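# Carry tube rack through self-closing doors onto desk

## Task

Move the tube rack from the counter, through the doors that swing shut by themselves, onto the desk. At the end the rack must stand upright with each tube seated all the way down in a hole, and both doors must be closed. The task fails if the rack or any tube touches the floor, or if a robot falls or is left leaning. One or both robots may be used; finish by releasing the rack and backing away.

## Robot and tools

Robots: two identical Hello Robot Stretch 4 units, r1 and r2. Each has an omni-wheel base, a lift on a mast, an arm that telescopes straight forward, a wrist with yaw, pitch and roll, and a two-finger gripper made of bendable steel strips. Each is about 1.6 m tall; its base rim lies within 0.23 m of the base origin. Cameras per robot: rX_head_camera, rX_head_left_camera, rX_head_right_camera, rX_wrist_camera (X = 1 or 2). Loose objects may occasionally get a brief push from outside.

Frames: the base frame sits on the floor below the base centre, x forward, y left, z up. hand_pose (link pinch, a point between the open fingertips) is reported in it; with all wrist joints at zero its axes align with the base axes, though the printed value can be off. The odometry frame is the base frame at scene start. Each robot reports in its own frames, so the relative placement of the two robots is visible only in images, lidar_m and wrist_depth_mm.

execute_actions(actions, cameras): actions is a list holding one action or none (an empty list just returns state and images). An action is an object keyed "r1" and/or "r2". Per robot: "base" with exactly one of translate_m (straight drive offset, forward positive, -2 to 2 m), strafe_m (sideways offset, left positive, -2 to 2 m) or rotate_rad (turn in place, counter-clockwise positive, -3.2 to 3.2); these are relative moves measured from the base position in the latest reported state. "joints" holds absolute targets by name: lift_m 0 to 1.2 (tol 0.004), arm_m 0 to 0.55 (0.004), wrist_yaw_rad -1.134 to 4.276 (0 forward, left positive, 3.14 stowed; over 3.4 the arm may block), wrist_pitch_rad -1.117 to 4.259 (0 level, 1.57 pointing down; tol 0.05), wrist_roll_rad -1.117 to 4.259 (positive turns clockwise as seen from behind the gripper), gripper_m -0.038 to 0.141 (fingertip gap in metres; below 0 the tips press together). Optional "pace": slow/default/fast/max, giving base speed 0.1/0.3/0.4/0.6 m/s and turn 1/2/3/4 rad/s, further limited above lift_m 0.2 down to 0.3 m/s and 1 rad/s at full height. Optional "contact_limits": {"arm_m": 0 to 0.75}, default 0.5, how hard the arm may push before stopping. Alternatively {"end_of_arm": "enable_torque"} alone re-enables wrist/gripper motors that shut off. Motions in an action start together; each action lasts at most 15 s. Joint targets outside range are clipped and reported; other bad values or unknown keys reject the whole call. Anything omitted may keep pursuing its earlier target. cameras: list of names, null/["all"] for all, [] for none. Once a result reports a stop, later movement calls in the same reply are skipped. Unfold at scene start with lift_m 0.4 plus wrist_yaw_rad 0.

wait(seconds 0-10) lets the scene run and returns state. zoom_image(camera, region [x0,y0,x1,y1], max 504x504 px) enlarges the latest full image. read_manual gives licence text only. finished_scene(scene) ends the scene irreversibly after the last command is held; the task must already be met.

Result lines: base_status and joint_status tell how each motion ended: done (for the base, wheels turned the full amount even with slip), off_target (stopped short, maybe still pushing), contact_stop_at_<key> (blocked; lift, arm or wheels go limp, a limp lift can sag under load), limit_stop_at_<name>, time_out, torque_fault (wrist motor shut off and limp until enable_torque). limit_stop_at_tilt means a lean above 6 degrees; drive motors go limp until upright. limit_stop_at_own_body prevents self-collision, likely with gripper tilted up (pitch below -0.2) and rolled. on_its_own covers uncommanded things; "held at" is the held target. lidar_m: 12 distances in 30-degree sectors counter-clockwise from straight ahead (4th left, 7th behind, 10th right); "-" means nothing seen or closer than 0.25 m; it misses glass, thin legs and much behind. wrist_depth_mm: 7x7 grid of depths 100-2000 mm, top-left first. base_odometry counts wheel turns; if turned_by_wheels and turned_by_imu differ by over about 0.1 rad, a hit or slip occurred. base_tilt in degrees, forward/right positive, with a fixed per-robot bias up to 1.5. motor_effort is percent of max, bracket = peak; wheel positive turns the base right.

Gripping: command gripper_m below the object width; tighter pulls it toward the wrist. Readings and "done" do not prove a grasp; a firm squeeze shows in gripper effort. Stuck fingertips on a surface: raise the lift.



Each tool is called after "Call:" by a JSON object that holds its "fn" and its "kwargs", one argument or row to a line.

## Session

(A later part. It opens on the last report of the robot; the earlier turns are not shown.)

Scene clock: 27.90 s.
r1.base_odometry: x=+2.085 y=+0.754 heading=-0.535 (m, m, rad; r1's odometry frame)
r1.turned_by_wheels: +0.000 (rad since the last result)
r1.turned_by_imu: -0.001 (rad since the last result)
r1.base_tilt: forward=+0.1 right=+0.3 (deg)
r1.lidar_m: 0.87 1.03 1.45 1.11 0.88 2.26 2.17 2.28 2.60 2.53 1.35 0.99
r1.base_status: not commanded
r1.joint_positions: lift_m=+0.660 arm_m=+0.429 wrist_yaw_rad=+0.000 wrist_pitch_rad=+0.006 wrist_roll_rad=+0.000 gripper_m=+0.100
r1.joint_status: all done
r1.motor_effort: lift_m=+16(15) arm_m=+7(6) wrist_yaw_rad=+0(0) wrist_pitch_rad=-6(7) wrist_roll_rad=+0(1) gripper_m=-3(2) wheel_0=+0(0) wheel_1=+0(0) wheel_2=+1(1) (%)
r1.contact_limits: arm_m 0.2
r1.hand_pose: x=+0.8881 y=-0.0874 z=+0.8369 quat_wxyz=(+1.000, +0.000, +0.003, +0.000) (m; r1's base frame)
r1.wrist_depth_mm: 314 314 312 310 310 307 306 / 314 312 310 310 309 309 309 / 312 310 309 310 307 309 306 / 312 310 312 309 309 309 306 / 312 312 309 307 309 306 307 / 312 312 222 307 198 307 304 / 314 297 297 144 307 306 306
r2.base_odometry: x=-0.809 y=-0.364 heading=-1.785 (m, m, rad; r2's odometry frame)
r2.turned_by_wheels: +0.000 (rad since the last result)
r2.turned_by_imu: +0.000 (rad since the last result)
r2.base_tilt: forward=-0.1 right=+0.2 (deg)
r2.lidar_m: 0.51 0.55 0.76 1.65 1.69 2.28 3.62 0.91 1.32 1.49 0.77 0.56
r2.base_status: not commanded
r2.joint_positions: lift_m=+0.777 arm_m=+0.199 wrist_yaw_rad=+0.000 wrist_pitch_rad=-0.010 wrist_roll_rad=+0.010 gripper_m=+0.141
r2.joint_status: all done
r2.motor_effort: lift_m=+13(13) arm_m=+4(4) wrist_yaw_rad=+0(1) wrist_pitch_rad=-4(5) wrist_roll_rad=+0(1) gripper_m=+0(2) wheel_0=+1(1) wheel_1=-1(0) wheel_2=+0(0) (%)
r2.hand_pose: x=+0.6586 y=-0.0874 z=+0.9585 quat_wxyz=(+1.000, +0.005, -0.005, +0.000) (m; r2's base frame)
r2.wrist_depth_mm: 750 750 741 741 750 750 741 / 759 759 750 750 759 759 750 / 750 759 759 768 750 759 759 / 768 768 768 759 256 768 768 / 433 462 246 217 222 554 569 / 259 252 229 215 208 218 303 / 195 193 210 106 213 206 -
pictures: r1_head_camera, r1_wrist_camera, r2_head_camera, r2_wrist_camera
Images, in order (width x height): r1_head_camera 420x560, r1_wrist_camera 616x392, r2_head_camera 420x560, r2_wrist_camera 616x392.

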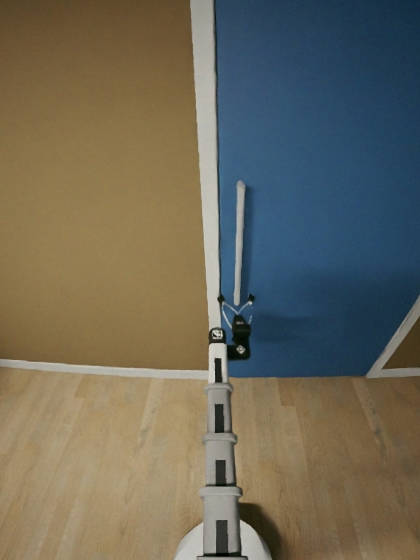

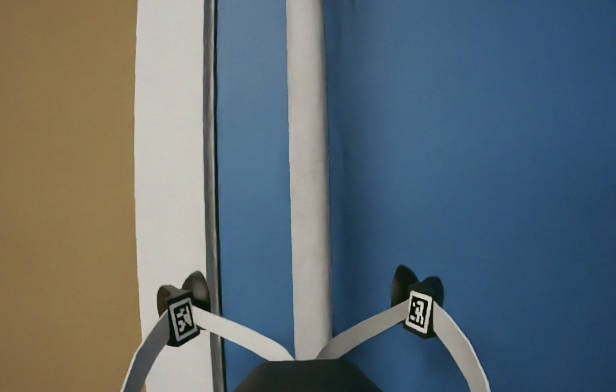

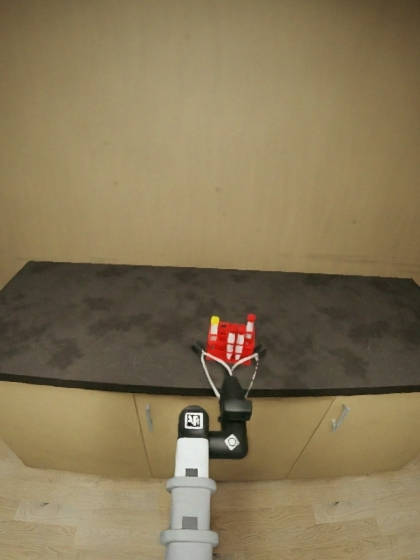

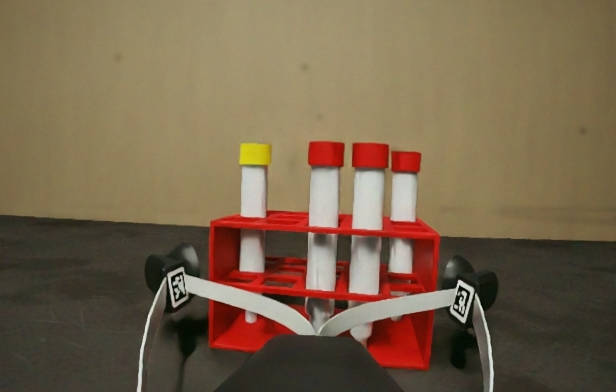

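Call:
{"fn": "execute_actions", "kwargs": {
  "actions": [
    {"r1":{"joints":{"arm_m":0.455},"contact_limits":{"arm_m":0.2}},"r2":{"joints":{"arm_m":0.225},"pace":"slow"}}
  ],
  "cameras": ["r2_head_camera","r2_wrist_camera"]
}}

Scene clock: 29.70 s.
r1.base_odometry: x=+2.085 y=+0.754 heading=-0.535 (m, m, rad; r1's odometry frame)
r1.turned_by_wheels: +0.000 (rad since the last result)
r1.turned_by_imu: -0.001 (rad since the last result)
r1.base_tilt: forward=+0.2 right=+0.2 (deg)
r1.lidar_m: 0.89 1.01 1.47 1.09 0.91 2.23 2.15 2.25 2.58 2.52 1.33 0.99
r1.base_status: not commanded
r1.joint_positions: lift_m=+0.660 arm_m=+0.454 wrist_yaw_rad=+0.000 wrist_pitch_rad=+0.006 wrist_roll_rad=+0.000 gripper_m=+0.100
r1.joint_status: all done
r1.motor_effort: lift_m=+15(16) arm_m=+7(7) wrist_yaw_rad=+0(0) wrist_pitch_rad=-6(6) wrist_roll_rad=+0(0) gripper_m=-1(0) wheel_0=+0(0) wheel_1=+0(0) wheel_2=+1(1) (%)
r1.contact_limits: arm_m 0.2
r1.hand_pose: x=+0.9131 y=-0.0874 z=+0.8369 quat_wxyz=(+1.000, +0.000, +0.003, +0.000) (m; r1's base frame)
r1.wrist_depth_mm: 289 274 287 286 285 285 283 / 289 274 286 285 285 282 282 / 289 273 287 285 285 283 282 / 286 273 286 220 285 282 282 / 286 273 286 217 283 282 282 / 286 273 223 216 198 282 281 / 286 272 286 144 282 282 281
r2.base_odometry: x=-0.809 y=-0.364 heading=-1.785 (m, m, rad; r2's odometry frame)
r2.turned_by_wheels: +0.000 (rad since the last result)
r2.turned_by_imu: +0.000 (rad since the last result)
r2.base_tilt: forward=-0.1 right=+0.2 (deg)
r2.lidar_m: 0.52 0.55 0.77 1.64 1.68 2.30 3.64 0.91 1.33 1.48 0.76 0.57
r2.base_status: not commanded
r2.joint_positions: lift_m=+0.777 arm_m=+0.224 wrist_yaw_rad=+0.000 wrist_pitch_rad=-0.010 wrist_roll_rad=+0.010 gripper_m=+0.141
r2.joint_status: all done
r2.motor_effort: lift_m=+13(13) arm_m=+5(4) wrist_yaw_rad=+1(1) wrist_pitch_rad=-5(4) wrist_roll_rad=+1(0) gripper_m=+0(0) wheel_0=+1(1) wheel_1=+0(0) wheel_2=+0(0) (%)
r2.hand_pose: x=+0.6836 y=-0.0874 z=+0.9585 quat_wxyz=(+1.000, +0.005, -0.005, +0.000) (m; r2's base frame)
r2.wrist_depth_mm: 715 723 723 723 723 723 723 / 741 732 723 723 732 732 723 / 741 741 732 732 732 741 732 / 732 741 741 247 254 741 741 / 430 462 229 207 215 554 569 / 258 251 233 202 201 219 301 / 195 192 206 106 207 206 -
pictures: r2_head_camera, r2_wrist_camera
Images, in order (width x height): r2_head_camera 420x560, r2_wrist_camera 616x392.

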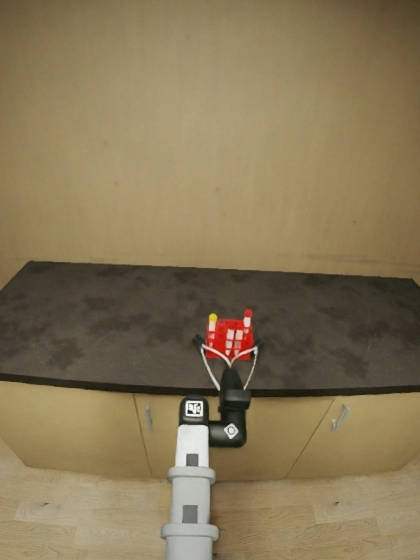

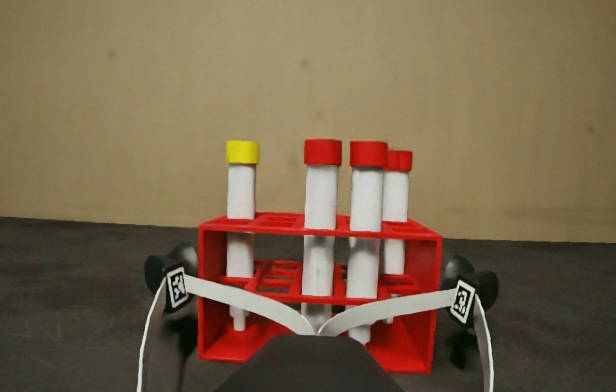

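Call:
{"fn": "execute_actions", "kwargs": {
  "actions": [
    {"r1":{"joints":{"gripper_m":-0.025}},"r2":{"joints":{"gripper_m":0.085},"pace":"slow"}}
  ],
  "cameras": ["r1_wrist_camera","r2_head_camera","r2_wrist_camera"]
}}

Scene clock: 32.93 s.
r1.base_odometry: x=+2.085 y=+0.754 heading=-0.536 (m, m, rad; r1's odometry frame)
r1.turned_by_wheels: -0.001 (rad since the last result)
r1.turned_by_imu: -0.002 (rad since the last result)
r1.base_tilt: forward=+0.2 right=+0.4 (deg)
r1.lidar_m: 0.90 0.98 1.48 1.12 0.89 2.24 2.15 2.26 2.61 2.51 1.32 0.99
r1.base_status: not commanded
r1.joint_positions: lift_m=+0.660 arm_m=+0.454 wrist_yaw_rad=-0.004 wrist_pitch_rad=+0.006 wrist_roll_rad=+0.000 gripper_m=-0.024
r1.joint_status: all done
r1.motor_effort: lift_m=+15(15) arm_m=+5(7) wrist_yaw_rad=+12(14) wrist_pitch_rad=-6(7) wrist_roll_rad=+0(0) gripper_m=-18(21) wheel_0=-5(5) wheel_1=-3(3) wheel_2=-2(2) (%)
r1.hand_pose: x=+0.9132 y=-0.0886 z=+0.8369 quat_wxyz=(+1.000, +0.000, +0.003, -0.002) (m; r1's base frame)
r1.wrist_depth_mm: 287 273 278 210 278 278 277 / 286 273 277 208 277 278 278 / 286 273 277 210 276 278 276 / 286 272 277 211 277 277 277 / 287 271 277 277 277 277 277 / 286 272 204 204 184 277 274 / 285 271 271 204 277 276 276
r2.base_odometry: x=-0.809 y=-0.364 heading=-1.785 (m, m, rad; r2's odometry frame)
r2.turned_by_wheels: +0.000 (rad since the last result)
r2.turned_by_imu: +0.000 (rad since the last result)
r2.base_tilt: forward=-0.1 right=+0.2 (deg)
r2.lidar_m: 0.52 0.57 0.76 1.64 1.72 2.28 3.62 0.89 1.33 1.46 0.75 0.57
r2.base_status: not commanded
r2.joint_positions: lift_m=+0.777 arm_m=+0.224 wrist_yaw_rad=+0.000 wrist_pitch_rad=-0.010 wrist_roll_rad=+0.010 gripper_m=+0.085
r2.joint_status: all done
r2.motor_effort: lift_m=+13(13) arm_m=+4(5) wrist_yaw_rad=+0(3) wrist_pitch_rad=-6(5) wrist_roll_rad=+0(0) gripper_m=-23(24) wheel_0=+1(1) wheel_1=+0(1) wheel_2=+0(0) (%)
r2.hand_pose: x=+0.6836 y=-0.0874 z=+0.9585 quat_wxyz=(+1.000, +0.005, -0.005, +0.000) (m; r2's base frame)
r2.wrist_depth_mm: 723 715 723 732 723 723 723 / 732 723 732 732 723 723 732 / 732 732 741 741 732 732 741 / 741 741 741 732 242 732 741 / 433 459 224 196 198 549 564 / 258 236 204 216 193 187 303 / 194 193 205 106 188 206 -
pictures: r1_wrist_camera, r2_head_camera, r2_wrist_camera
Images, in order (width x height): r1_wrist_camera 616x392, r2_head_camera 420x560, r2_wrist_camera 616x392.

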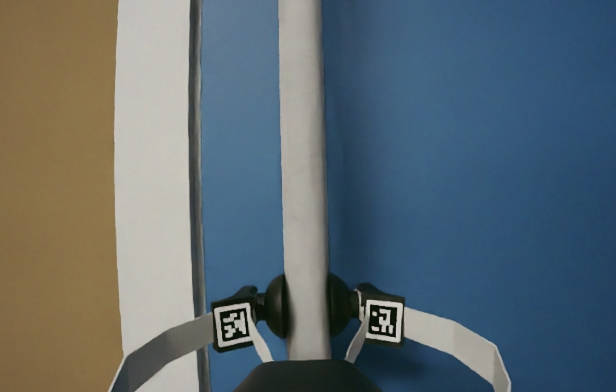

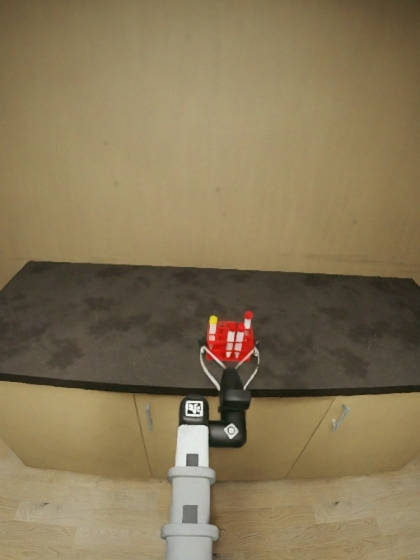

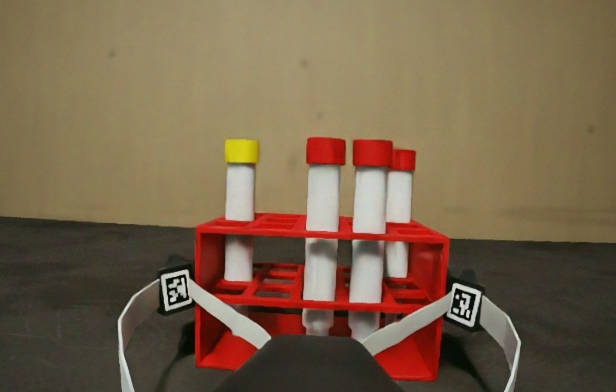

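Call:
{"fn": "execute_actions", "kwargs": {
  "actions": [
    {"r1":{"base":{"strafe_m":-0.02},"joints":{"arm_m":0.3},"pace":"slow"},"r2":{"joints":{"lift_m":0.83},"pace":"slow"}}
  ],
  "cameras": ["r1_head_camera","r1_wrist_camera","r2_head_camera","r2_wrist_camera"]
}}

Scene clock: 36.13 s.
r1.base_odometry: x=+2.075 y=+0.737 heading=-0.536 (m, m, rad; r1's odometry frame)
r1.turned_by_wheels: +0.000 (rad since the last result)
r1.turned_by_imu: -0.001 (rad since the last result)
r1.base_tilt: forward=+0.1 right=+0.1 (deg)
r1.lidar_m: 0.75 1.00 1.43 1.13 0.94 2.25 2.16 2.26 2.59 2.48 1.30 0.84
r1.base_status: done
r1.joint_positions: lift_m=+0.660 arm_m=+0.301 wrist_yaw_rad=-0.002 wrist_pitch_rad=+0.006 wrist_roll_rad=+0.000 gripper_m=-0.024
r1.joint_status: all done
r1.motor_effort: lift_m=+16(15) arm_m=-8(11) wrist_yaw_rad=+7(27) wrist_pitch_rad=-7(7) wrist_roll_rad=+0(1) gripper_m=-21(21) wheel_0=-1(6) wheel_1=+0(7) wheel_2=+1(8) (%)
r1.hand_pose: x=+0.7606 y=-0.0881 z=+0.8368 quat_wxyz=(+1.000, +0.000, +0.003, -0.001) (m; r1's base frame)
r1.wrist_depth_mm: 442 442 268 276 291 304 314 / 442 439 268 276 290 301 312 / 442 439 268 211 290 301 312 / 442 439 268 208 289 300 312 / 439 436 268 206 289 301 310 / 436 439 196 202 180 301 310 / 436 153 266 202 287 294 310
r2.base_odometry: x=-0.809 y=-0.364 heading=-1.785 (m, m, rad; r2's odometry frame)
r2.turned_by_wheels: +0.000 (rad since the last result)
r2.turned_by_imu: +0.000 (rad since the last result)
r2.base_tilt: forward=-0.1 right=+0.1 (deg)
r2.lidar_m: 0.52 0.56 0.77 1.63 1.69 2.32 3.63 0.92 1.38 1.46 0.75 0.57
r2.base_status: not commanded
r2.joint_positions: lift_m=+0.830 arm_m=+0.224 wrist_yaw_rad=+0.000 wrist_pitch_rad=-0.009 wrist_roll_rad=+0.010 gripper_m=+0.085
r2.joint_status: all done
r2.motor_effort: lift_m=+23(24) arm_m=+5(4) wrist_yaw_rad=+1(0) wrist_pitch_rad=-9(9) wrist_roll_rad=+0(0) gripper_m=-22(24) wheel_0=+1(1) wheel_1=+0(1) wheel_2=+0(0) (%)
r2.hand_pose: x=+0.6836 y=-0.0874 z=+1.0104 quat_wxyz=(+1.000, +0.005, -0.005, +0.000) (m; r2's base frame)
r2.wrist_depth_mm: 723 723 723 723 723 723 723 / 723 732 723 723 732 732 715 / 732 732 732 732 732 723 732 / 741 741 732 263 243 741 741 / 640 676 224 196 198 750 750 / 384 353 203 216 193 189 452 / 291 287 222 106 189 309 325
pictures: r1_head_camera, r1_wrist_camera, r2_head_camera, r2_wrist_camera
Images, in order (width x height): r1_head_camera 420x560, r1_wrist_camera 616x392, r2_head_camera 420x560, r2_wrist_camera 616x392.

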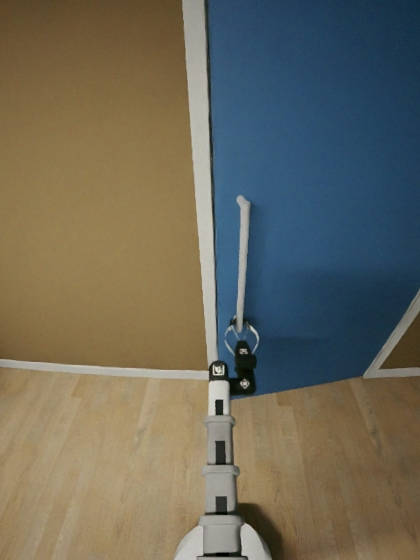

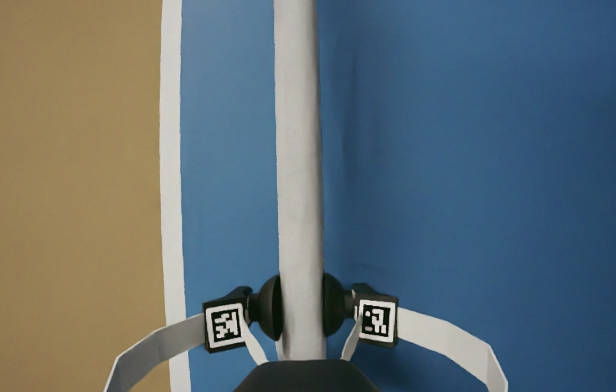

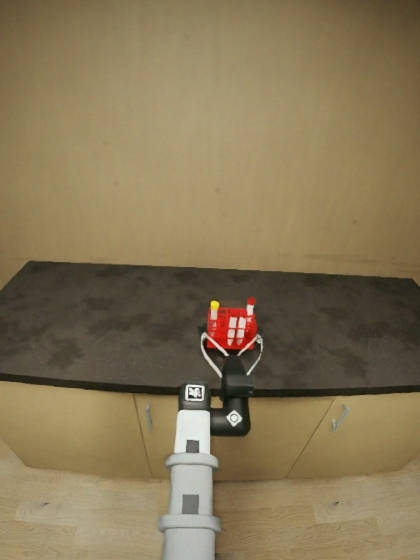

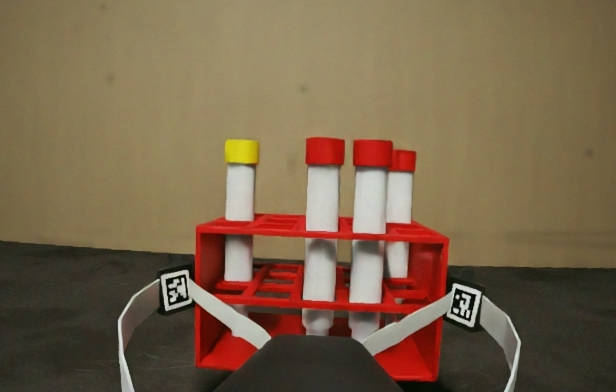

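Call:
{"fn": "execute_actions", "kwargs": {
  "actions": [
    {"r1":{"base":{"strafe_m":-0.045},"joints":{"arm_m":0.18},"pace":"slow"},"r2":{"joints":{"arm_m":0.0},"pace":"slow"}}
  ],
  "cameras": ["r1_wrist_camera"]
}}

Scene clock: 42.37 s.
r1.base_odometry: x=+2.052 y=+0.698 heading=-0.535 (m, m, rad; r1's odometry frame)
r1.turned_by_wheels: +0.001 (rad since the last result)
r1.turned_by_imu: -0.001 (rad since the last result)
r1.base_tilt: forward=+0.0 right=+0.2 (deg)
r1.lidar_m: 0.64 0.99 1.43 1.13 0.96 2.24 2.16 2.25 2.54 2.43 1.31 0.75
r1.base_status: done
r1.joint_positions: lift_m=+0.660 arm_m=+0.181 wrist_yaw_rad=+0.006 wrist_pitch_rad=+0.007 wrist_roll_rad=+0.000 gripper_m=-0.024
r1.joint_status: all done
r1.on_its_own: wrist_yaw_rad is at rest, and its effort (-18) is outside its rest range (-13 to +13)
r1.motor_effort: lift_m=+15(15) arm_m=-7(11) wrist_yaw_rad=-18(50) wrist_pitch_rad=-8(7) wrist_roll_rad=+1(0) gripper_m=-22(24) wheel_0=+6(15) wheel_1=+3(6) wheel_2=+4(9) (%)
r1.hand_pose: x=+0.6413 y=-0.0856 z=+0.8367 quat_wxyz=(+1.000, +0.000, +0.003, +0.003) (m; r1's base frame)
r1.wrist_depth_mm: 564 564 266 285 306 330 353 / 564 564 266 283 306 329 351 / 564 559 266 214 303 325 347 / 564 564 266 211 303 327 345 / 559 559 265 208 303 325 347 / 564 554 191 204 182 325 347 / 564 152 258 203 300 322 347
r2.base_odometry: x=-0.809 y=-0.364 heading=-1.785 (m, m, rad; r2's odometry frame)
r2.turned_by_wheels: +0.000 (rad since the last result)
r2.turned_by_imu: -0.001 (rad since the last result)
r2.base_tilt: forward=-0.1 right=+0.1 (deg)
r2.lidar_m: 0.42 0.54 0.78 1.64 1.72 2.27 3.63 0.97 1.50 1.47 0.77 0.44
r2.base_status: not commanded
r2.joint_positions: lift_m=+0.830 arm_m=+0.002 wrist_yaw_rad=+0.000 wrist_pitch_rad=-0.009 wrist_roll_rad=+0.010 gripper_m=+0.085
r2.joint_status: all done
joint sent to its limit — the command would take r2.arm_m past its lower limit, so that joint was sent only as far as its limit.
r2.motor_effort: lift_m=+23(23) arm_m=-4(4) wrist_yaw_rad=+1(1) wrist_pitch_rad=-7(7) wrist_roll_rad=+0(0) gripper_m=-25(24) wheel_0=+1(1) wheel_1=-1(1) wheel_2=+0(0) (%)
r2.hand_pose: x=+0.4612 y=-0.0874 z=+1.0104 quat_wxyz=(+1.000, +0.005, -0.005, +0.000) (m; r2's base frame)
r2.wrist_depth_mm: 931 946 931 946 946 917 931 / 931 946 946 946 946 946 946 / 960 960 946 946 946 960 946 / 946 946 960 263 243 960 960 / 654 691 223 196 197 831 842 / 392 357 203 216 194 189 455 / 324 322 222 106 189 314 329
pictures: r1_wrist_camera
Images, in order (width x height): r1_wrist_camera 616x392.

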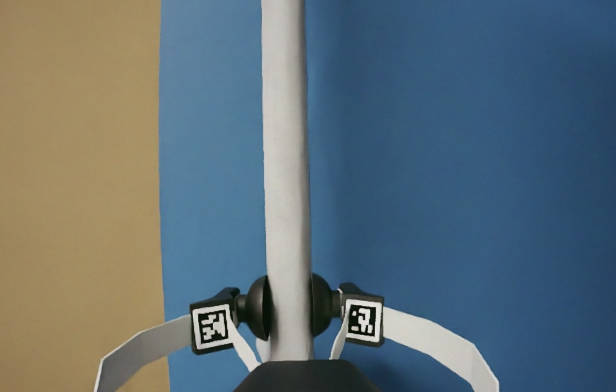

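Call:
{"fn": "execute_actions", "kwargs": {
  "actions": [
    {"r1":{"base":{"translate_m":-0.09},"pace":"slow"},"r2":{"base":{"rotate_rad":-1.57},"pace":"slow"}}
  ],
  "cameras": []
}}

Call:
{"fn": "execute_actions", "kwargs": {
  "actions": [
    {"r1":{"base":{"strafe_m":-0.04},"pace":"slow"}}
  ],
  "cameras": []
}}

Call:
{"fn": "execute_actions", "kwargs": {
  "actions": [
    {"r1":{"base":{"translate_m":-0.085},"pace":"slow"}}
  ],
  "cameras": ["r1_wrist_camera","r2_head_camera","r2_wrist_camera"]
}}

Scene clock: 46.00 s.
r1.base_odometry: x=+1.975 y=+0.744 heading=-0.537 (m, m, rad; r1's odometry frame)
r1.turned_by_wheels: -0.002 (rad since the last result)
r1.turned_by_imu: -0.003 (rad since the last result)
r1.base_tilt: forward=+0.3 right=+0.3 (deg)
r1.lidar_m: 0.61 1.10 1.55 0.86 0.94 2.14 2.06 2.19 2.53 2.44 1.43 0.78
r1.base_status: done
r1.joint_positions: lift_m=+0.660 arm_m=+0.181 wrist_yaw_rad=-0.012 wrist_pitch_rad=+0.007 wrist_roll_rad=+0.000 gripper_m=-0.024
r1.joint_status: not commanded
r1.on_its_own: wrist_yaw_rad is at rest, and its effort (+34) is outside its rest range (-13 to +13)
r1.motor_effort: lift_m=+16(15) arm_m=-8(8) wrist_yaw_rad=+34(36) wrist_pitch_rad=-9(10) wrist_roll_rad=+0(0) gripper_m=-24(25) wheel_0=-14(16) wheel_1=-6(8) wheel_2=-4(11) (%)
r1.hand_pose: x=+0.6397 y=-0.0908 z=+0.8366 quat_wxyz=(+1.000, +0.000, +0.004, -0.006) (m; r1's base frame)
r1.wrist_depth_mm: 640 640 263 217 324 366 407 / 640 640 262 218 322 364 407 / 640 640 262 276 317 359 407 / 640 640 262 276 317 359 407 / 640 640 260 276 320 359 404 / 640 640 251 209 197 359 402 / 640 640 255 208 314 150 399
r2.base_odometry: x=-0.809 y=-0.364 heading=+2.929 (m, m, rad; r2's odometry frame)
r2.turned_by_wheels: -1.570 (rad since the last result)
r2.turned_by_imu: -1.582 (rad since the last result)
r2.base_tilt: forward=-0.1 right=+0.2 (deg)
r2.lidar_m: 0.40 0.78 0.56 0.52 0.55 0.79 1.63 1.70 2.26 1.06 0.94 0.42
r2.base_status: done
r2.joint_positions: lift_m=+0.830 arm_m=+0.002 wrist_yaw_rad=+0.000 wrist_pitch_rad=-0.009 wrist_roll_rad=+0.010 gripper_m=+0.085
r2.joint_status: not commanded
r2.motor_effort: lift_m=+23(23) arm_m=-4(5) wrist_yaw_rad=+3(1) wrist_pitch_rad=-7(8) wrist_roll_rad=+0(0) gripper_m=-24(22) wheel_0=+2(6) wheel_1=+2(4) wheel_2=+0(3) (%)
r2.hand_pose: x=+0.4611 y=-0.0875 z=+1.0104 quat_wxyz=(+1.000, +0.005, -0.005, +0.000) (m; r2's base frame)
r2.wrist_depth_mm: 1229 1205 1205 1205 1205 1205 1229 / 1229 1205 1229 1229 1229 1229 1229 / 1229 1229 1229 1229 1205 1229 - / 1255 1255 1255 1229 242 1255 - / 1255 1255 224 196 197 1255 - / 1255 1281 203 217 194 189 - / 1281 1281 223 106 189 1255 -
pictures: none
No camera images: the call's "cameras" was empty. Leave "cameras" out to get every camera's image.

Scene clock: 47.47 s.
r1.base_odometry: x=+1.954 y=+0.710 heading=-0.535 (m, m, rad; r1's odometry frame)
r1.turned_by_wheels: +0.001 (rad since the last result)
r1.turned_by_imu: +0.001 (rad since the last result)
r1.base_tilt: forward=+0.2 right=+0.2 (deg)
r1.lidar_m: 0.62 1.11 1.60 0.93 0.96 2.14 2.07 2.17 2.49 2.39 1.45 0.78
r1.base_status: done
r1.joint_positions: lift_m=+0.660 arm_m=+0.181 wrist_yaw_rad=+0.011 wrist_pitch_rad=+0.007 wrist_roll_rad=+0.000 gripper_m=-0.024
r1.joint_status: not commanded
r1.on_its_own: wrist_yaw_rad is at rest, and its effort (-32) is outside its rest range (-13 to +13)
r1.motor_effort: lift_m=+15(15) arm_m=-7(7) wrist_yaw_rad=-32(34) wrist_pitch_rad=-10(10) wrist_roll_rad=+0(0) gripper_m=-22(22) wheel_0=+11(13) wheel_1=+2(12) wheel_2=+4(4) (%)
r1.hand_pose: x=+0.6416 y=-0.0842 z=+0.8366 quat_wxyz=(+1.000, +0.000, +0.004, +0.006) (m; r1's base frame)
r1.wrist_depth_mm: 654 654 267 293 324 362 397 / 661 654 266 293 322 355 394 / 654 654 267 293 320 355 394 / 654 654 267 291 320 355 392 / 654 661 268 290 315 353 392 / 661 647 195 207 183 351 389 / 661 158 254 206 314 353 389
r2.base_odometry: x=-0.809 y=-0.364 heading=+2.929 (m, m, rad; r2's odometry frame)
r2.turned_by_wheels: +0.000 (rad since the last result)
r2.turned_by_imu: +0.000 (rad since the last result)
r2.base_tilt: forward=-0.2 right=+0.2 (deg)
r2.lidar_m: 0.43 0.76 0.56 0.53 0.55 0.78 1.61 1.70 2.28 1.06 0.97 0.42
r2.base_status: not commanded
r2.joint_positions: lift_m=+0.830 arm_m=+0.002 wrist_yaw_rad=+0.000 wrist_pitch_rad=-0.009 wrist_roll_rad=+0.010 gripper_m=+0.085
r2.joint_status: not commanded
r2.motor_effort: lift_m=+23(23) arm_m=-5(4) wrist_yaw_rad=+4(2) wrist_pitch_rad=-8(9) wrist_roll_rad=+0(0) gripper_m=-24(23) wheel_0=+2(3) wheel_1=+2(2) wheel_2=+0(0) (%)
r2.hand_pose: x=+0.4611 y=-0.0875 z=+1.0104 quat_wxyz=(+1.000, +0.005, -0.005, +0.000) (m; r2's base frame)
r2.wrist_depth_mm: 1229 1229 1205 1205 1229 1229 1229 / 1229 1205 1229 1229 1229 1205 1229 / 1229 1229 1229 1229 1229 1255 - / 1229 1229 1229 263 243 1255 - / 1281 1255 224 198 198 1255 - / 1255 1281 203 216 194 189 - / 1255 1281 222 107 189 1281 -
pictures: none
No camera images: the call's "cameras" was empty. Leave "cameras" out to get every camera's image.

Scene clock: 49.60 s.
r1.base_odometry: x=+1.881 y=+0.753 heading=-0.537 (m, m, rad; r1's odometry frame)
r1.turned_by_wheels: -0.002 (rad since the last result)
r1.turned_by_imu: -0.003 (rad since the last result)
r1.base_tilt: forward=+0.1 right=+0.1 (deg)
r1.lidar_m: 0.64 1.21 1.69 0.94 0.95 2.07 1.98 2.10 2.50 2.40 1.55 0.78
r1.base_status: done
r1.joint_positions: lift_m=+0.660 arm_m=+0.181 wrist_yaw_rad=-0.012 wrist_pitch_rad=+0.007 wrist_roll_rad=+0.000 gripper_m=-0.024
r1.joint_status: not commanded
r1.on_its_own: wrist_yaw_rad is at rest, and its effort (+34) is outside its rest range (-13 to +13)
r1.motor_effort: lift_m=+15(15) arm_m=-7(7) wrist_yaw_rad=+34(35) wrist_pitch_rad=-10(9) wrist_roll_rad=-1(0) gripper_m=-23(27) wheel_0=-14(14) wheel_1=-6(6) wheel_2=-2(12) (%)
r1.hand_pose: x=+0.6396 y=-0.0908 z=+0.8366 quat_wxyz=(+1.000, +0.000, +0.004, -0.006) (m; r1's base frame)
r1.wrist_depth_mm: 723 732 259 221 338 402 469 / 723 732 260 278 336 399 469 / 723 715 260 277 336 394 469 / 715 732 259 278 334 392 469 / 715 723 258 277 334 394 466 / 732 732 246 211 198 394 459 / 723 723 247 211 327 150 459
r2.base_odometry: x=-0.809 y=-0.364 heading=+2.929 (m, m, rad; r2's odometry frame)
r2.turned_by_wheels: +0.000 (rad since the last result)
r2.turned_by_imu: +0.000 (rad since the last result)
r2.base_tilt: forward=-0.1 right=+0.2 (deg)
r2.lidar_m: 0.43 0.77 0.55 0.52 0.55 0.79 1.61 1.69 2.29 0.97 0.95 0.43
r2.base_status: not commanded
r2.joint_positions: lift_m=+0.830 arm_m=+0.002 wrist_yaw_rad=+0.000 wrist_pitch_rad=-0.009 wrist_roll_rad=+0.010 gripper_m=+0.085
r2.joint_status: not commanded
r2.motor_effort: lift_m=+23(23) arm_m=-5(4) wrist_yaw_rad=+2(1) wrist_pitch_rad=-9(8) wrist_roll_rad=+0(0) gripper_m=-23(23) wheel_0=+2(2) wheel_1=+2(2) wheel_2=+0(0) (%)
r2.hand_pose: x=+0.4611 y=-0.0875 z=+1.0104 quat_wxyz=(+1.000, +0.005, -0.005, +0.000) (m; r2's base frame)
r2.wrist_depth_mm: 1205 1205 1229 1205 1229 1229 1229 / 1229 1229 1229 1229 1229 1229 1229 / 1229 1255 1229 1255 1229 1229 - / 1255 1255 1229 263 243 1255 - / 1255 1281 224 198 199 1255 - / 1255 1229 203 217 195 189 - / 1281 1255 222 106 188 1281 -
pictures: r1_wrist_camera, r2_head_camera, r2_wrist_camera
Images, in order (width x height): r1_wrist_camera 616x392, r2_head_camera 420x560, r2_wrist_camera 616x392.

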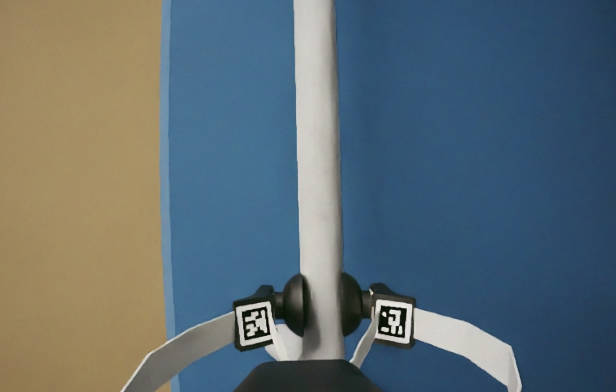

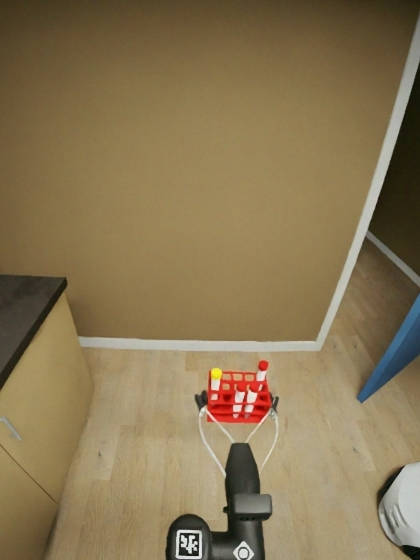

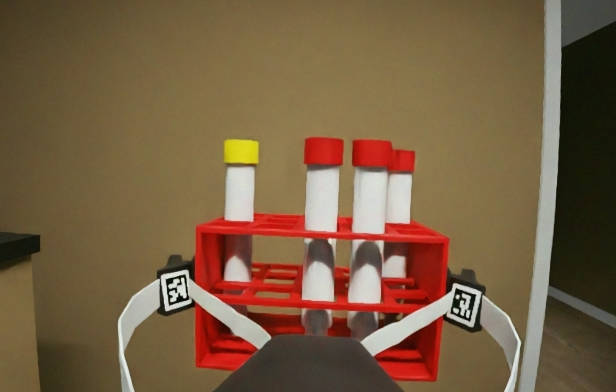

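Call:
{"fn": "execute_actions", "kwargs": {
  "actions": [
    {"r1":{"base":{"strafe_m":-0.15},"joints":{"arm_m":0.02},"pace":"slow"},"r2":{"base":{"translate_m":0.45},"pace":"slow"}}
  ],
  "cameras": ["r1_wrist_camera"]
}}

Scene clock: 55.77 s.
r1.base_odometry: x=+1.805 y=+0.624 heading=-0.537 (m, m, rad; r1's odometry frame)
r1.turned_by_wheels: +0.000 (rad since the last result)
r1.turned_by_imu: -0.001 (rad since the last result)
r1.base_tilt: forward=+0.1 right=+0.3 (deg)
r1.lidar_m: 1.08 1.20 1.15 1.04 1.88 2.04 2.00 2.10 2.33 2.25 1.54 1.17
r1.base_status: done
r1.joint_positions: lift_m=+0.660 arm_m=+0.021 wrist_yaw_rad=+0.000 wrist_pitch_rad=+0.006 wrist_roll_rad=+0.000 gripper_m=-0.025
r1.joint_status: all done
r1.motor_effort: lift_m=+15(15) arm_m=-7(12) wrist_yaw_rad=+0(34) wrist_pitch_rad=-8(10) wrist_roll_rad=+0(0) gripper_m=-14(24) wheel_0=+2(12) wheel_1=-1(9) wheel_2=+1(3) (%)
r1.hand_pose: x=+0.4807 y=-0.0874 z=+0.8368 quat_wxyz=(+1.000, +0.000, +0.003, +0.000) (m; r1's base frame)
r1.wrist_depth_mm: 891 891 866 878 878 866 878 / 878 866 891 878 878 866 878 / 891 878 891 878 866 866 866 / 891 891 878 891 878 878 866 / 891 878 891 891 878 866 878 / 878 878 878 198 891 878 878 / 891 904 878 182 878 891 878
r2.base_odometry: x=-1.249 y=-0.269 heading=+2.929 (m, m, rad; r2's odometry frame)
r2.turned_by_wheels: +0.000 (rad since the last result)
r2.turned_by_imu: -0.003 (rad since the last result)
r2.base_tilt: forward=-0.2 right=+0.2 (deg)
r2.lidar_m: 0.41 0.78 0.55 0.52 0.56 0.77 2.09 2.16 2.90 1.04 1.32 0.44
r2.base_status: done
r2.joint_positions: lift_m=+0.830 arm_m=+0.002 wrist_yaw_rad=+0.000 wrist_pitch_rad=-0.009 wrist_roll_rad=+0.010 gripper_m=+0.085
r2.joint_status: not commanded
r2.motor_effort: lift_m=+23(23) arm_m=-4(5) wrist_yaw_rad=+2(2) wrist_pitch_rad=-9(8) wrist_roll_rad=+0(0) gripper_m=-23(23) wheel_0=+1(9) wheel_1=+0(5) wheel_2=-1(6) (%)
r2.hand_pose: x=+0.4611 y=-0.0875 z=+1.0104 quat_wxyz=(+1.000, +0.005, -0.005, +0.000) (m; r2's base frame)
r2.wrist_depth_mm: 778 788 778 798 788 788 798 / 798 788 788 798 798 809 798 / 798 798 809 788 809 809 798 / 809 809 809 809 243 809 820 / 820 820 224 197 199 820 820 / 809 809 203 216 195 189 831 / 820 831 223 106 189 831 831
pictures: r1_wrist_camera
Images, in order (width x height): r1_wrist_camera 616x392.

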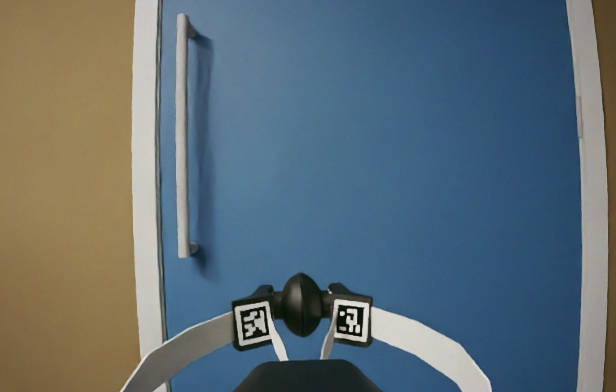

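Call:
{"fn": "execute_actions", "kwargs": {
  "actions": [
    {"r1":{"base":{"rotate_rad":0.68},"joints":{"wrist_yaw_rad":-0.7,"gripper_m":0.08}}}
  ],
  "cameras": []
}}

Call:
{"fn": "execute_actions", "kwargs": {
  "actions": [
    {"r1":{"base":{"strafe_m":-0.24},"joints":{"arm_m":0.5}}}
  ],
  "cameras": ["r1_wrist_camera","r1_head_camera"]
}}

Scene clock: 60.57 s.
r1.base_odometry: x=+1.805 y=+0.624 heading=+0.143 (m, m, rad; r1's odometry frame)
r1.turned_by_wheels: +0.680 (rad since the last result)
r1.turned_by_imu: +0.688 (rad since the last result)
r1.base_tilt: forward=+0.0 right=+0.2 (deg)
r1.lidar_m: 1.28 1.05 1.05 2.05 2.02 2.00 2.27 2.27 2.27 1.36 1.13 1.07
r1.base_status: done
r1.joint_positions: lift_m=+0.660 arm_m=+0.021 wrist_yaw_rad=-0.700 wrist_pitch_rad=+0.006 wrist_roll_rad=+0.000 gripper_m=+0.080
r1.joint_status: all done
r1.motor_effort: lift_m=+16(15) arm_m=-7(7) wrist_yaw_rad=-1(7) wrist_pitch_rad=-7(7) wrist_roll_rad=+1(2) gripper_m=-1(13) wheel_0=-1(5) wheel_1=+0(5) wheel_2=+1(7) (%)
r1.hand_pose: x=+0.3565 y=-0.2527 z=+0.8368 quat_wxyz=(+0.939, +0.001, +0.003, -0.343) (m; r1's base frame)
r1.wrist_depth_mm: 931 931 931 917 917 931 931 / 917 946 931 931 917 931 946 / 917 931 931 931 946 946 931 / 931 917 931 931 931 946 931 / 931 917 931 917 931 931 931 / 931 931 210 931 196 931 917 / 931 931 931 142 931 931 931
r2.base_odometry: x=-1.249 y=-0.269 heading=+2.929 (m, m, rad; r2's odometry frame)
r2.turned_by_wheels: +0.000 (rad since the last result)
r2.turned_by_imu: -0.001 (rad since the last result)
r2.base_tilt: forward=-0.1 right=+0.2 (deg)
r2.lidar_m: 0.43 0.80 0.55 0.52 0.57 0.79 2.10 2.16 2.91 1.03 1.19 0.43
r2.base_status: not commanded
r2.joint_positions: lift_m=+0.830 arm_m=+0.002 wrist_yaw_rad=+0.000 wrist_pitch_rad=-0.009 wrist_roll_rad=+0.010 gripper_m=+0.085
r2.joint_status: not commanded
r2.motor_effort: lift_m=+23(23) arm_m=-4(4) wrist_yaw_rad=+2(2) wrist_pitch_rad=-9(8) wrist_roll_rad=+0(0) gripper_m=-23(24) wheel_0=+1(1) wheel_1=+0(0) wheel_2=-1(1) (%)
r2.hand_pose: x=+0.4611 y=-0.0875 z=+1.0104 quat_wxyz=(+1.000, +0.005, -0.005, +0.000) (m; r2's base frame)
r2.wrist_depth_mm: 788 788 788 788 788 788 798 / 788 798 788 788 788 798 798 / 809 798 798 798 798 809 798 / 798 809 809 263 243 809 809 / 809 820 224 198 198 809 820 / 820 831 204 216 194 189 831 / 820 820 222 106 189 831 831
pictures: none
No camera images: the call's "cameras" was empty. Leave "cameras" out to get every camera's image.

Scene clock: 63.07 s.
r1.base_odometry: x=+1.839 y=+0.386 heading=+0.143 (m, m, rad; r1's odometry frame)
r1.turned_by_wheels: +0.000 (rad since the last result)
r1.turned_by_imu: -0.001 (rad since the last result)
r1.base_tilt: forward=+0.0 right=+0.1 (deg)
r1.lidar_m: 1.08 1.29 1.20 2.28 2.18 2.14 2.44 2.09 2.07 1.18 0.96 0.96
r1.base_status: done
r1.joint_positions: lift_m=+0.660 arm_m=+0.499 wrist_yaw_rad=-0.700 wrist_pitch_rad=+0.006 wrist_roll_rad=+0.000 gripper_m=+0.080
r1.joint_status: all done
r1.motor_effort: lift_m=+16(16) arm_m=+7(7) wrist_yaw_rad=+0(1) wrist_pitch_rad=-7(7) wrist_roll_rad=+1(0) gripper_m=-1(1) wheel_0=-2(7) wheel_1=+0(6) wheel_2=+0(0) (%)
r1.hand_pose: x=+0.8341 y=-0.2527 z=+0.8368 quat_wxyz=(+0.939, +0.001, +0.003, -0.343) (m; r1's base frame)
r1.wrist_depth_mm: 410 413 413 415 418 415 415 / 413 413 413 413 415 415 418 / 413 410 413 415 415 415 415 / 413 413 413 415 410 415 410 / 407 410 413 413 413 410 413 / 407 410 210 410 196 413 415 / 410 410 413 143 415 413 413
r2.base_odometry: x=-1.249 y=-0.269 heading=+2.929 (m, m, rad; r2's odometry frame)
r2.turned_by_wheels: +0.000 (rad since the last result)
r2.turned_by_imu: +0.000 (rad since the last result)
r2.base_tilt: forward=-0.1 right=+0.2 (deg)
r2.lidar_m: 0.41 0.77 0.54 0.52 0.54 0.77 2.09 2.16 2.87 1.23 1.10 0.44
r2.base_status: not commanded
r2.joint_positions: lift_m=+0.830 arm_m=+0.002 wrist_yaw_rad=+0.000 wrist_pitch_rad=-0.009 wrist_roll_rad=+0.010 gripper_m=+0.085
r2.joint_status: not commanded
r2.motor_effort: lift_m=+23(23) arm_m=-5(4) wrist_yaw_rad=+3(2) wrist_pitch_rad=-7(9) wrist_roll_rad=+0(0) gripper_m=-25(24) wheel_0=+1(1) wheel_1=+0(0) wheel_2=-1(1) (%)
r2.hand_pose: x=+0.4611 y=-0.0875 z=+1.0104 quat_wxyz=(+1.000, +0.005, -0.005, +0.000) (m; r2's base frame)
r2.wrist_depth_mm: 788 788 788 798 788 788 788 / 788 798 798 798 798 798 798 / 788 809 798 798 798 809 809 / 809 809 809 263 243 809 809 / 809 820 224 197 198 820 820 / 820 820 203 216 194 189 820 / 820 831 222 106 189 831 831
pictures: r1_head_camera, r1_wrist_camera
Images, in order (width x height): r1_head_camera 420x560, r1_wrist_camera 616x392.

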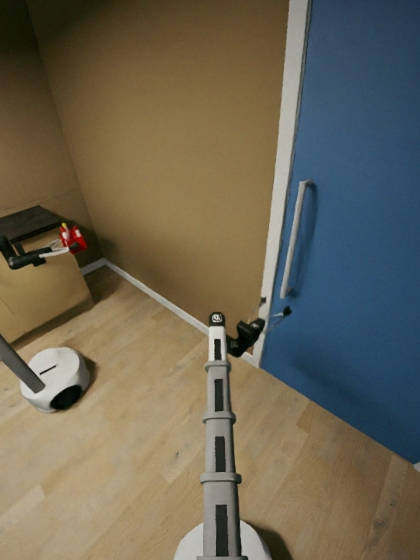

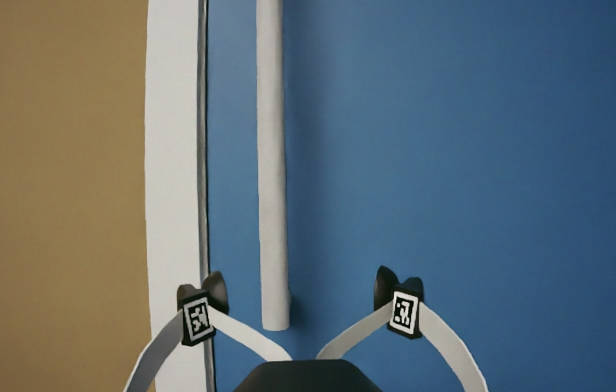

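Call:
{"fn": "execute_actions", "kwargs": {
  "actions": [
    {"r1":{"base":{"translate_m":0.138},"joints":{"arm_m":0.42,"gripper_m":0.09},"pace":"slow"}}
  ],
  "cameras": []
}}

Call:
{"fn": "execute_actions", "kwargs": {
  "actions": [
    {"r1":{"base":{"strafe_m":-0.081},"joints":{"arm_m":0.5},"pace":"slow","contact_limits":{"arm_m":0.3}}}
  ],
  "cameras": ["r1_wrist_camera"]
}}

Scene clock: 66.37 s.
r1.base_odometry: x=+1.976 y=+0.406 heading=+0.143 (m, m, rad; r1's odometry frame)
r1.turned_by_wheels: +0.000 (rad since the last result)
r1.turned_by_imu: -0.001 (rad since the last result)
r1.base_tilt: forward=+0.0 right=+0.2 (deg)
r1.lidar_m: 0.98 1.17 1.14 2.15 2.26 2.25 2.54 2.18 1.99 1.05 0.86 0.85
r1.base_status: done
r1.joint_positions: lift_m=+0.660 arm_m=+0.421 wrist_yaw_rad=-0.700 wrist_pitch_rad=+0.006 wrist_roll_rad=+0.000 gripper_m=+0.090
r1.joint_status: all done
r1.motor_effort: lift_m=+16(16) arm_m=-7(8) wrist_yaw_rad=+0(0) wrist_pitch_rad=-7(7) wrist_roll_rad=+0(0) gripper_m=+3(3) wheel_0=+2(4) wheel_1=+2(3) wheel_2=-2(5) (%)
r1.hand_pose: x=+0.7565 y=-0.2527 z=+0.8368 quat_wxyz=(+0.939, +0.001, +0.003, -0.343) (m; r1's base frame)
r1.wrist_depth_mm: 366 366 353 368 370 368 373 / 366 366 355 368 368 370 368 / 366 362 351 368 370 368 370 / 364 366 353 366 368 368 366 / 364 364 353 366 368 368 370 / 364 366 213 368 199 368 368 / 364 364 349 143 368 368 368
r2.base_odometry: x=-1.249 y=-0.269 heading=+2.929 (m, m, rad; r2's odometry frame)
r2.turned_by_wheels: +0.000 (rad since the last result)
r2.turned_by_imu: +0.000 (rad since the last result)
r2.base_tilt: forward=-0.1 right=+0.2 (deg)
r2.lidar_m: 0.41 0.77 0.55 0.53 0.54 0.77 2.11 2.15 2.90 1.13 1.09 0.43
r2.base_status: not commanded
r2.joint_positions: lift_m=+0.830 arm_m=+0.002 wrist_yaw_rad=+0.000 wrist_pitch_rad=-0.009 wrist_roll_rad=+0.010 gripper_m=+0.085
r2.joint_status: not commanded
r2.motor_effort: lift_m=+23(23) arm_m=-5(4) wrist_yaw_rad=+1(0) wrist_pitch_rad=-8(7) wrist_roll_rad=+0(0) gripper_m=-24(23) wheel_0=+1(1) wheel_1=+0(1) wheel_2=-1(1) (%)
r2.hand_pose: x=+0.4611 y=-0.0875 z=+1.0104 quat_wxyz=(+1.000, +0.005, -0.005, +0.000) (m; r2's base frame)
r2.wrist_depth_mm: 788 788 798 788 798 798 788 / 798 788 798 798 798 798 798 / 809 798 798 798 809 798 809 / 809 809 809 263 243 820 809 / 820 820 224 198 198 831 820 / 831 820 204 216 195 189 831 / 831 842 222 106 189 831 831
pictures: none
No camera images: the call's "cameras" was empty. Leave "cameras" out to get every camera's image.

Scene clock: 68.43 s.
r1.base_odometry: x=+1.987 y=+0.326 heading=+0.143 (m, m, rad; r1's odometry frame)
r1.turned_by_wheels: +0.000 (rad since the last result)
r1.turned_by_imu: -0.001 (rad since the last result)
r1.base_tilt: forward=-0.1 right=+0.1 (deg)
r1.lidar_m: 0.91 1.22 1.19 2.20 2.32 2.33 2.62 2.13 1.85 0.98 0.83 0.80
r1.base_status: done
r1.joint_positions: lift_m=+0.660 arm_m=+0.499 wrist_yaw_rad=-0.700 wrist_pitch_rad=+0.006 wrist_roll_rad=+0.000 gripper_m=+0.090
r1.joint_status: all done
r1.motor_effort: lift_m=+16(16) arm_m=+7(7) wrist_yaw_rad=+0(0) wrist_pitch_rad=-7(6) wrist_roll_rad=+0(0) gripper_m=+2(0) wheel_0=+2(6) wheel_1=-2(5) wheel_2=+0(0) (%)
r1.contact_limits: arm_m 0.3
r1.hand_pose: x=+0.8340 y=-0.2527 z=+0.8368 quat_wxyz=(+0.939, +0.001, +0.003, -0.343) (m; r1's base frame)
r1.wrist_depth_mm: 255 242 256 186 257 257 - / 254 242 256 186 257 257 257 / 255 242 255 186 255 257 257 / 254 242 255 187 256 255 256 / 253 241 256 188 256 256 257 / 253 241 213 190 198 255 256 / 253 240 255 143 255 255 -
r2.base_odometry: x=-1.249 y=-0.269 heading=+2.929 (m, m, rad; r2's odometry frame)
r2.turned_by_wheels: +0.000 (rad since the last result)
r2.turned_by_imu: +0.000 (rad since the last result)
r2.base_tilt: forward=-0.2 right=+0.2 (deg)
r2.lidar_m: 0.42 0.77 0.56 0.53 0.56 0.79 2.08 2.17 2.90 1.19 1.16 0.46
r2.base_status: not commanded
r2.joint_positions: lift_m=+0.830 arm_m=+0.002 wrist_yaw_rad=+0.000 wrist_pitch_rad=-0.009 wrist_roll_rad=+0.010 gripper_m=+0.085
r2.joint_status: not commanded
r2.motor_effort: lift_m=+23(23) arm_m=-4(4) wrist_yaw_rad=+0(1) wrist_pitch_rad=-8(8) wrist_roll_rad=+1(0) gripper_m=-23(25) wheel_0=+1(1) wheel_1=+0(0) wheel_2=-1(1) (%)
r2.hand_pose: x=+0.4611 y=-0.0875 z=+1.0104 quat_wxyz=(+1.000, +0.005, -0.005, +0.000) (m; r2's base frame)
r2.wrist_depth_mm: 788 798 788 788 798 798 798 / 788 798 798 798 809 798 798 / 809 798 809 798 809 809 809 / 809 798 798 262 243 809 809 / 820 820 224 197 198 809 809 / 820 820 203 216 194 189 820 / 831 831 222 106 189 831 831
pictures: r1_wrist_camera
Images, in order (width x height): r1_wrist_camera 616x392.

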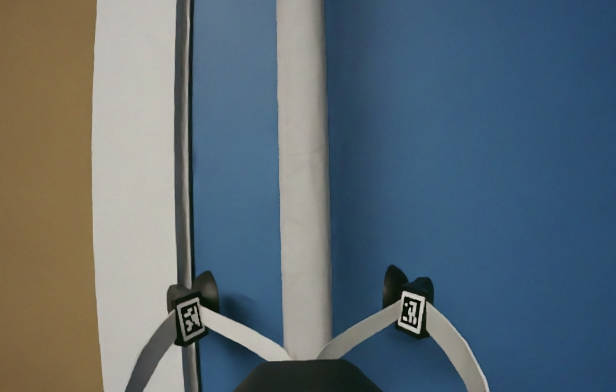

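Call:
{"fn": "execute_actions", "kwargs": {
  "actions": [
    {"r1":{"joints":{"gripper_m":-0.03}}}
  ],
  "cameras": ["r1_wrist_camera"]
}}

Scene clock: 70.53 s.
r1.base_odometry: x=+1.987 y=+0.326 heading=+0.143 (m, m, rad; r1's odometry frame)
r1.turned_by_wheels: +0.000 (rad since the last result)
r1.turned_by_imu: -0.001 (rad since the last result)
r1.base_tilt: forward=+0.1 right=+0.3 (deg)
r1.lidar_m: 0.82 1.23 1.18 2.19 2.32 2.32 2.59 2.15 1.89 0.99 0.79 0.77
r1.base_status: not commanded
r1.joint_positions: lift_m=+0.660 arm_m=+0.499 wrist_yaw_rad=-0.701 wrist_pitch_rad=+0.006 wrist_roll_rad=+0.000 gripper_m=-0.030
r1.joint_status: all done
r1.motor_effort: lift_m=+16(16) arm_m=+4(8) wrist_yaw_rad=+2(7) wrist_pitch_rad=-6(7) wrist_roll_rad=+0(1) gripper_m=-15(14) wheel_0=-2(7) wheel_1=-2(2) wheel_2=-2(2) (%)
r1.hand_pose: x=+0.8342 y=-0.2528 z=+0.8368 quat_wxyz=(+0.939, +0.001, +0.003, -0.343) (m; r1's base frame)
r1.wrist_depth_mm: 253 241 241 170 244 245 - / 254 242 241 170 243 245 246 / 252 240 240 170 243 245 245 / 253 241 240 171 242 244 246 / 252 240 240 172 242 244 246 / 252 239 239 173 241 243 244 / 252 239 239 166 242 243 -
r2.base_odometry: x=-1.249 y=-0.269 heading=+2.929 (m, m, rad; r2's odometry frame)
r2.turned_by_wheels: +0.000 (rad since the last result)
r2.turned_by_imu: +0.000 (rad since the last result)
r2.base_tilt: forward=-0.2 right=+0.2 (deg)
r2.lidar_m: 0.43 0.75 0.56 0.52 0.54 0.76 2.09 2.16 2.88 1.20 1.14 0.45
r2.base_status: not commanded
r2.joint_positions: lift_m=+0.830 arm_m=+0.002 wrist_yaw_rad=+0.000 wrist_pitch_rad=-0.009 wrist_roll_rad=+0.010 gripper_m=+0.085
r2.joint_status: not commanded
r2.motor_effort: lift_m=+23(23) arm_m=-4(4) wrist_yaw_rad=+1(1) wrist_pitch_rad=-7(9) wrist_roll_rad=+1(0) gripper_m=-24(24) wheel_0=+1(1) wheel_1=-1(0) wheel_2=-1(1) (%)
r2.hand_pose: x=+0.4611 y=-0.0875 z=+1.0104 quat_wxyz=(+1.000, +0.005, -0.005, +0.000) (m; r2's base frame)
r2.wrist_depth_mm: 788 788 788 788 788 798 788 / 788 798 788 798 809 798 798 / 809 798 798 798 798 809 809 / 809 820 809 262 243 820 809 / 809 820 224 197 198 820 820 / 820 820 203 216 195 189 820 / 831 831 222 106 189 820 820
pictures: r1_wrist_camera
Images, in order (width x height): r1_wrist_camera 616x392.

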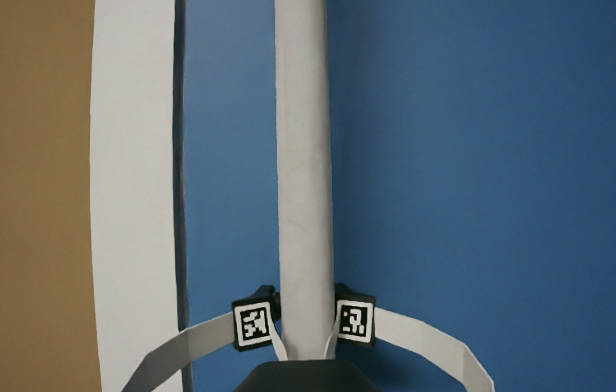

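Call:
{"fn": "execute_actions", "kwargs": {
  "actions": [
    {"r1":{"base":{"strafe_m":0.055},"joints":{"arm_m":0.4},"pace":"slow"}}
  ],
  "cameras": []
}}

Call:
{"fn": "execute_actions", "kwargs": {
  "actions": [
    {"r1":{"base":{"strafe_m":0.055},"joints":{"arm_m":0.29},"pace":"slow"}}
  ],
  "cameras": ["r1_wrist_camera"]
}}

Scene clock: 73.17 s.
r1.base_odometry: x=+1.979 y=+0.380 heading=+0.143 (m, m, rad; r1's odometry frame)
r1.turned_by_wheels: +0.000 (rad since the last result)
r1.turned_by_imu: -0.002 (rad since the last result)
r1.base_tilt: forward=+0.2 right=+0.3 (deg)
r1.lidar_m: 0.81 1.20 1.17 2.15 2.30 2.27 2.56 2.17 1.98 1.01 0.77 0.71
r1.base_status: done
r1.joint_positions: lift_m=+0.660 arm_m=+0.401 wrist_yaw_rad=-0.696 wrist_pitch_rad=+0.006 wrist_roll_rad=+0.000 gripper_m=-0.030
r1.joint_status: all done
r1.motor_effort: lift_m=+16(16) arm_m=-8(10) wrist_yaw_rad=-11(21) wrist_pitch_rad=-7(7) wrist_roll_rad=+1(0) gripper_m=-15(16) wheel_0=-2(15) wheel_1=-1(2) wheel_2=-1(6) (%)
r1.hand_pose: x=+0.7377 y=-0.2520 z=+0.8368 quat_wxyz=(+0.940, +0.001, +0.003, -0.341) (m; r1's base frame)
r1.wrist_depth_mm: 364 364 238 173 253 263 270 / 364 362 238 173 252 262 270 / 366 364 237 172 252 262 270 / 362 364 238 172 253 260 267 / 362 362 238 172 252 262 267 / 362 362 211 174 250 259 267 / 362 349 235 167 250 260 -
r2.base_odometry: x=-1.249 y=-0.269 heading=+2.929 (m, m, rad; r2's odometry frame)
r2.turned_by_wheels: +0.000 (rad since the last result)
r2.turned_by_imu: +0.000 (rad since the last result)
r2.base_tilt: forward=-0.1 right=+0.1 (deg)
r2.lidar_m: 0.44 0.80 0.56 0.51 0.56 0.76 2.10 2.17 2.89 1.16 1.11 0.41
r2.base_status: not commanded
r2.joint_positions: lift_m=+0.830 arm_m=+0.002 wrist_yaw_rad=+0.000 wrist_pitch_rad=-0.009 wrist_roll_rad=+0.010 gripper_m=+0.085
r2.joint_status: not commanded
r2.motor_effort: lift_m=+23(23) arm_m=-4(5) wrist_yaw_rad=+3(0) wrist_pitch_rad=-8(8) wrist_roll_rad=+0(0) gripper_m=-23(25) wheel_0=+1(1) wheel_1=+0(1) wheel_2=-1(1) (%)
r2.hand_pose: x=+0.4611 y=-0.0875 z=+1.0104 quat_wxyz=(+1.000, +0.005, -0.005, +0.000) (m; r2's base frame)
r2.wrist_depth_mm: 788 788 798 788 798 798 798 / 788 798 788 798 798 788 788 / 809 798 809 809 798 809 798 / 798 820 798 263 243 809 809 / 809 820 224 197 198 809 820 / 820 820 204 216 194 189 820 / 820 831 222 106 189 831 831
pictures: none
No camera images: the call's "cameras" was empty. Leave "cameras" out to get every camera's image.

Scene clock: 75.53 s.
r1.base_odometry: x=+1.972 y=+0.435 heading=+0.143 (m, m, rad; r1's odometry frame)
r1.turned_by_wheels: +0.000 (rad since the last result)
r1.turned_by_imu: -0.001 (rad since the last result)
r1.base_tilt: forward=+0.1 right=+0.0 (deg)
r1.lidar_m: 0.71 1.16 1.11 2.09 2.23 2.25 2.53 2.22 2.02 1.07 0.71 0.61
r1.base_status: done
r1.joint_positions: lift_m=+0.660 arm_m=+0.291 wrist_yaw_rad=-0.696 wrist_pitch_rad=+0.006 wrist_roll_rad=+0.000 gripper_m=-0.030
r1.joint_status: all done
r1.motor_effort: lift_m=+16(16) arm_m=-8(10) wrist_yaw_rad=-11(20) wrist_pitch_rad=-7(8) wrist_roll_rad=+0(0) gripper_m=-17(17) wheel_0=-1(13) wheel_1=+1(3) wheel_2=-1(5) (%)
r1.hand_pose: x=+0.6277 y=-0.2521 z=+0.8368 quat_wxyz=(+0.940, +0.001, +0.003, -0.341) (m; r1's base frame)
r1.wrist_depth_mm: 488 484 233 173 265 286 304 / 480 484 234 172 266 285 303 / 480 480 233 171 264 283 301 / 480 480 234 172 263 283 300 / 480 480 232 172 263 283 300 / 480 480 211 173 259 281 298 / 488 480 228 167 257 282 301
r2.base_odometry: x=-1.249 y=-0.269 heading=+2.929 (m, m, rad; r2's odometry frame)
r2.turned_by_wheels: +0.000 (rad since the last result)
r2.turned_by_imu: +0.000 (rad since the last result)
r2.base_tilt: forward=-0.2 right=+0.2 (deg)
r2.lidar_m: 0.42 0.78 0.55 0.52 0.55 0.77 2.10 2.16 2.91 1.12 1.10 0.44
r2.base_status: not commanded
r2.joint_positions: lift_m=+0.830 arm_m=+0.002 wrist_yaw_rad=+0.000 wrist_pitch_rad=-0.009 wrist_roll_rad=+0.010 gripper_m=+0.085
r2.joint_status: not commanded
r2.motor_effort: lift_m=+23(23) arm_m=-4(4) wrist_yaw_rad=+1(2) wrist_pitch_rad=-8(7) wrist_roll_rad=+0(0) gripper_m=-24(22) wheel_0=+1(1) wheel_1=+0(1) wheel_2=-1(1) (%)
r2.hand_pose: x=+0.4611 y=-0.0875 z=+1.0104 quat_wxyz=(+1.000, +0.005, -0.005, +0.000) (m; r2's base frame)
r2.wrist_depth_mm: 798 788 798 788 788 798 788 / 788 798 809 788 798 788 798 / 798 798 798 798 798 809 809 / 809 798 809 263 243 820 809 / 820 820 224 197 198 809 820 / 831 809 204 216 194 189 820 / 831 831 221 106 189 831 842
pictures: r1_wrist_camera
Images, in order (width x height): r1_wrist_camera 616x392.

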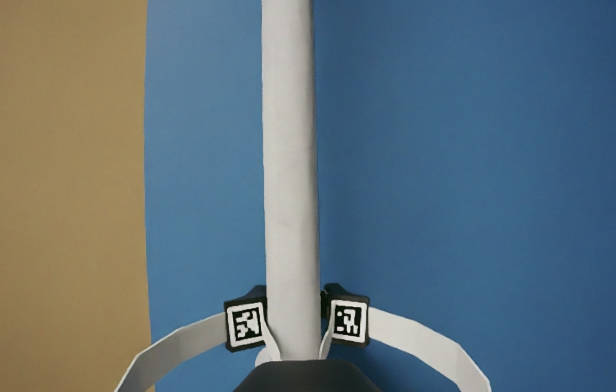

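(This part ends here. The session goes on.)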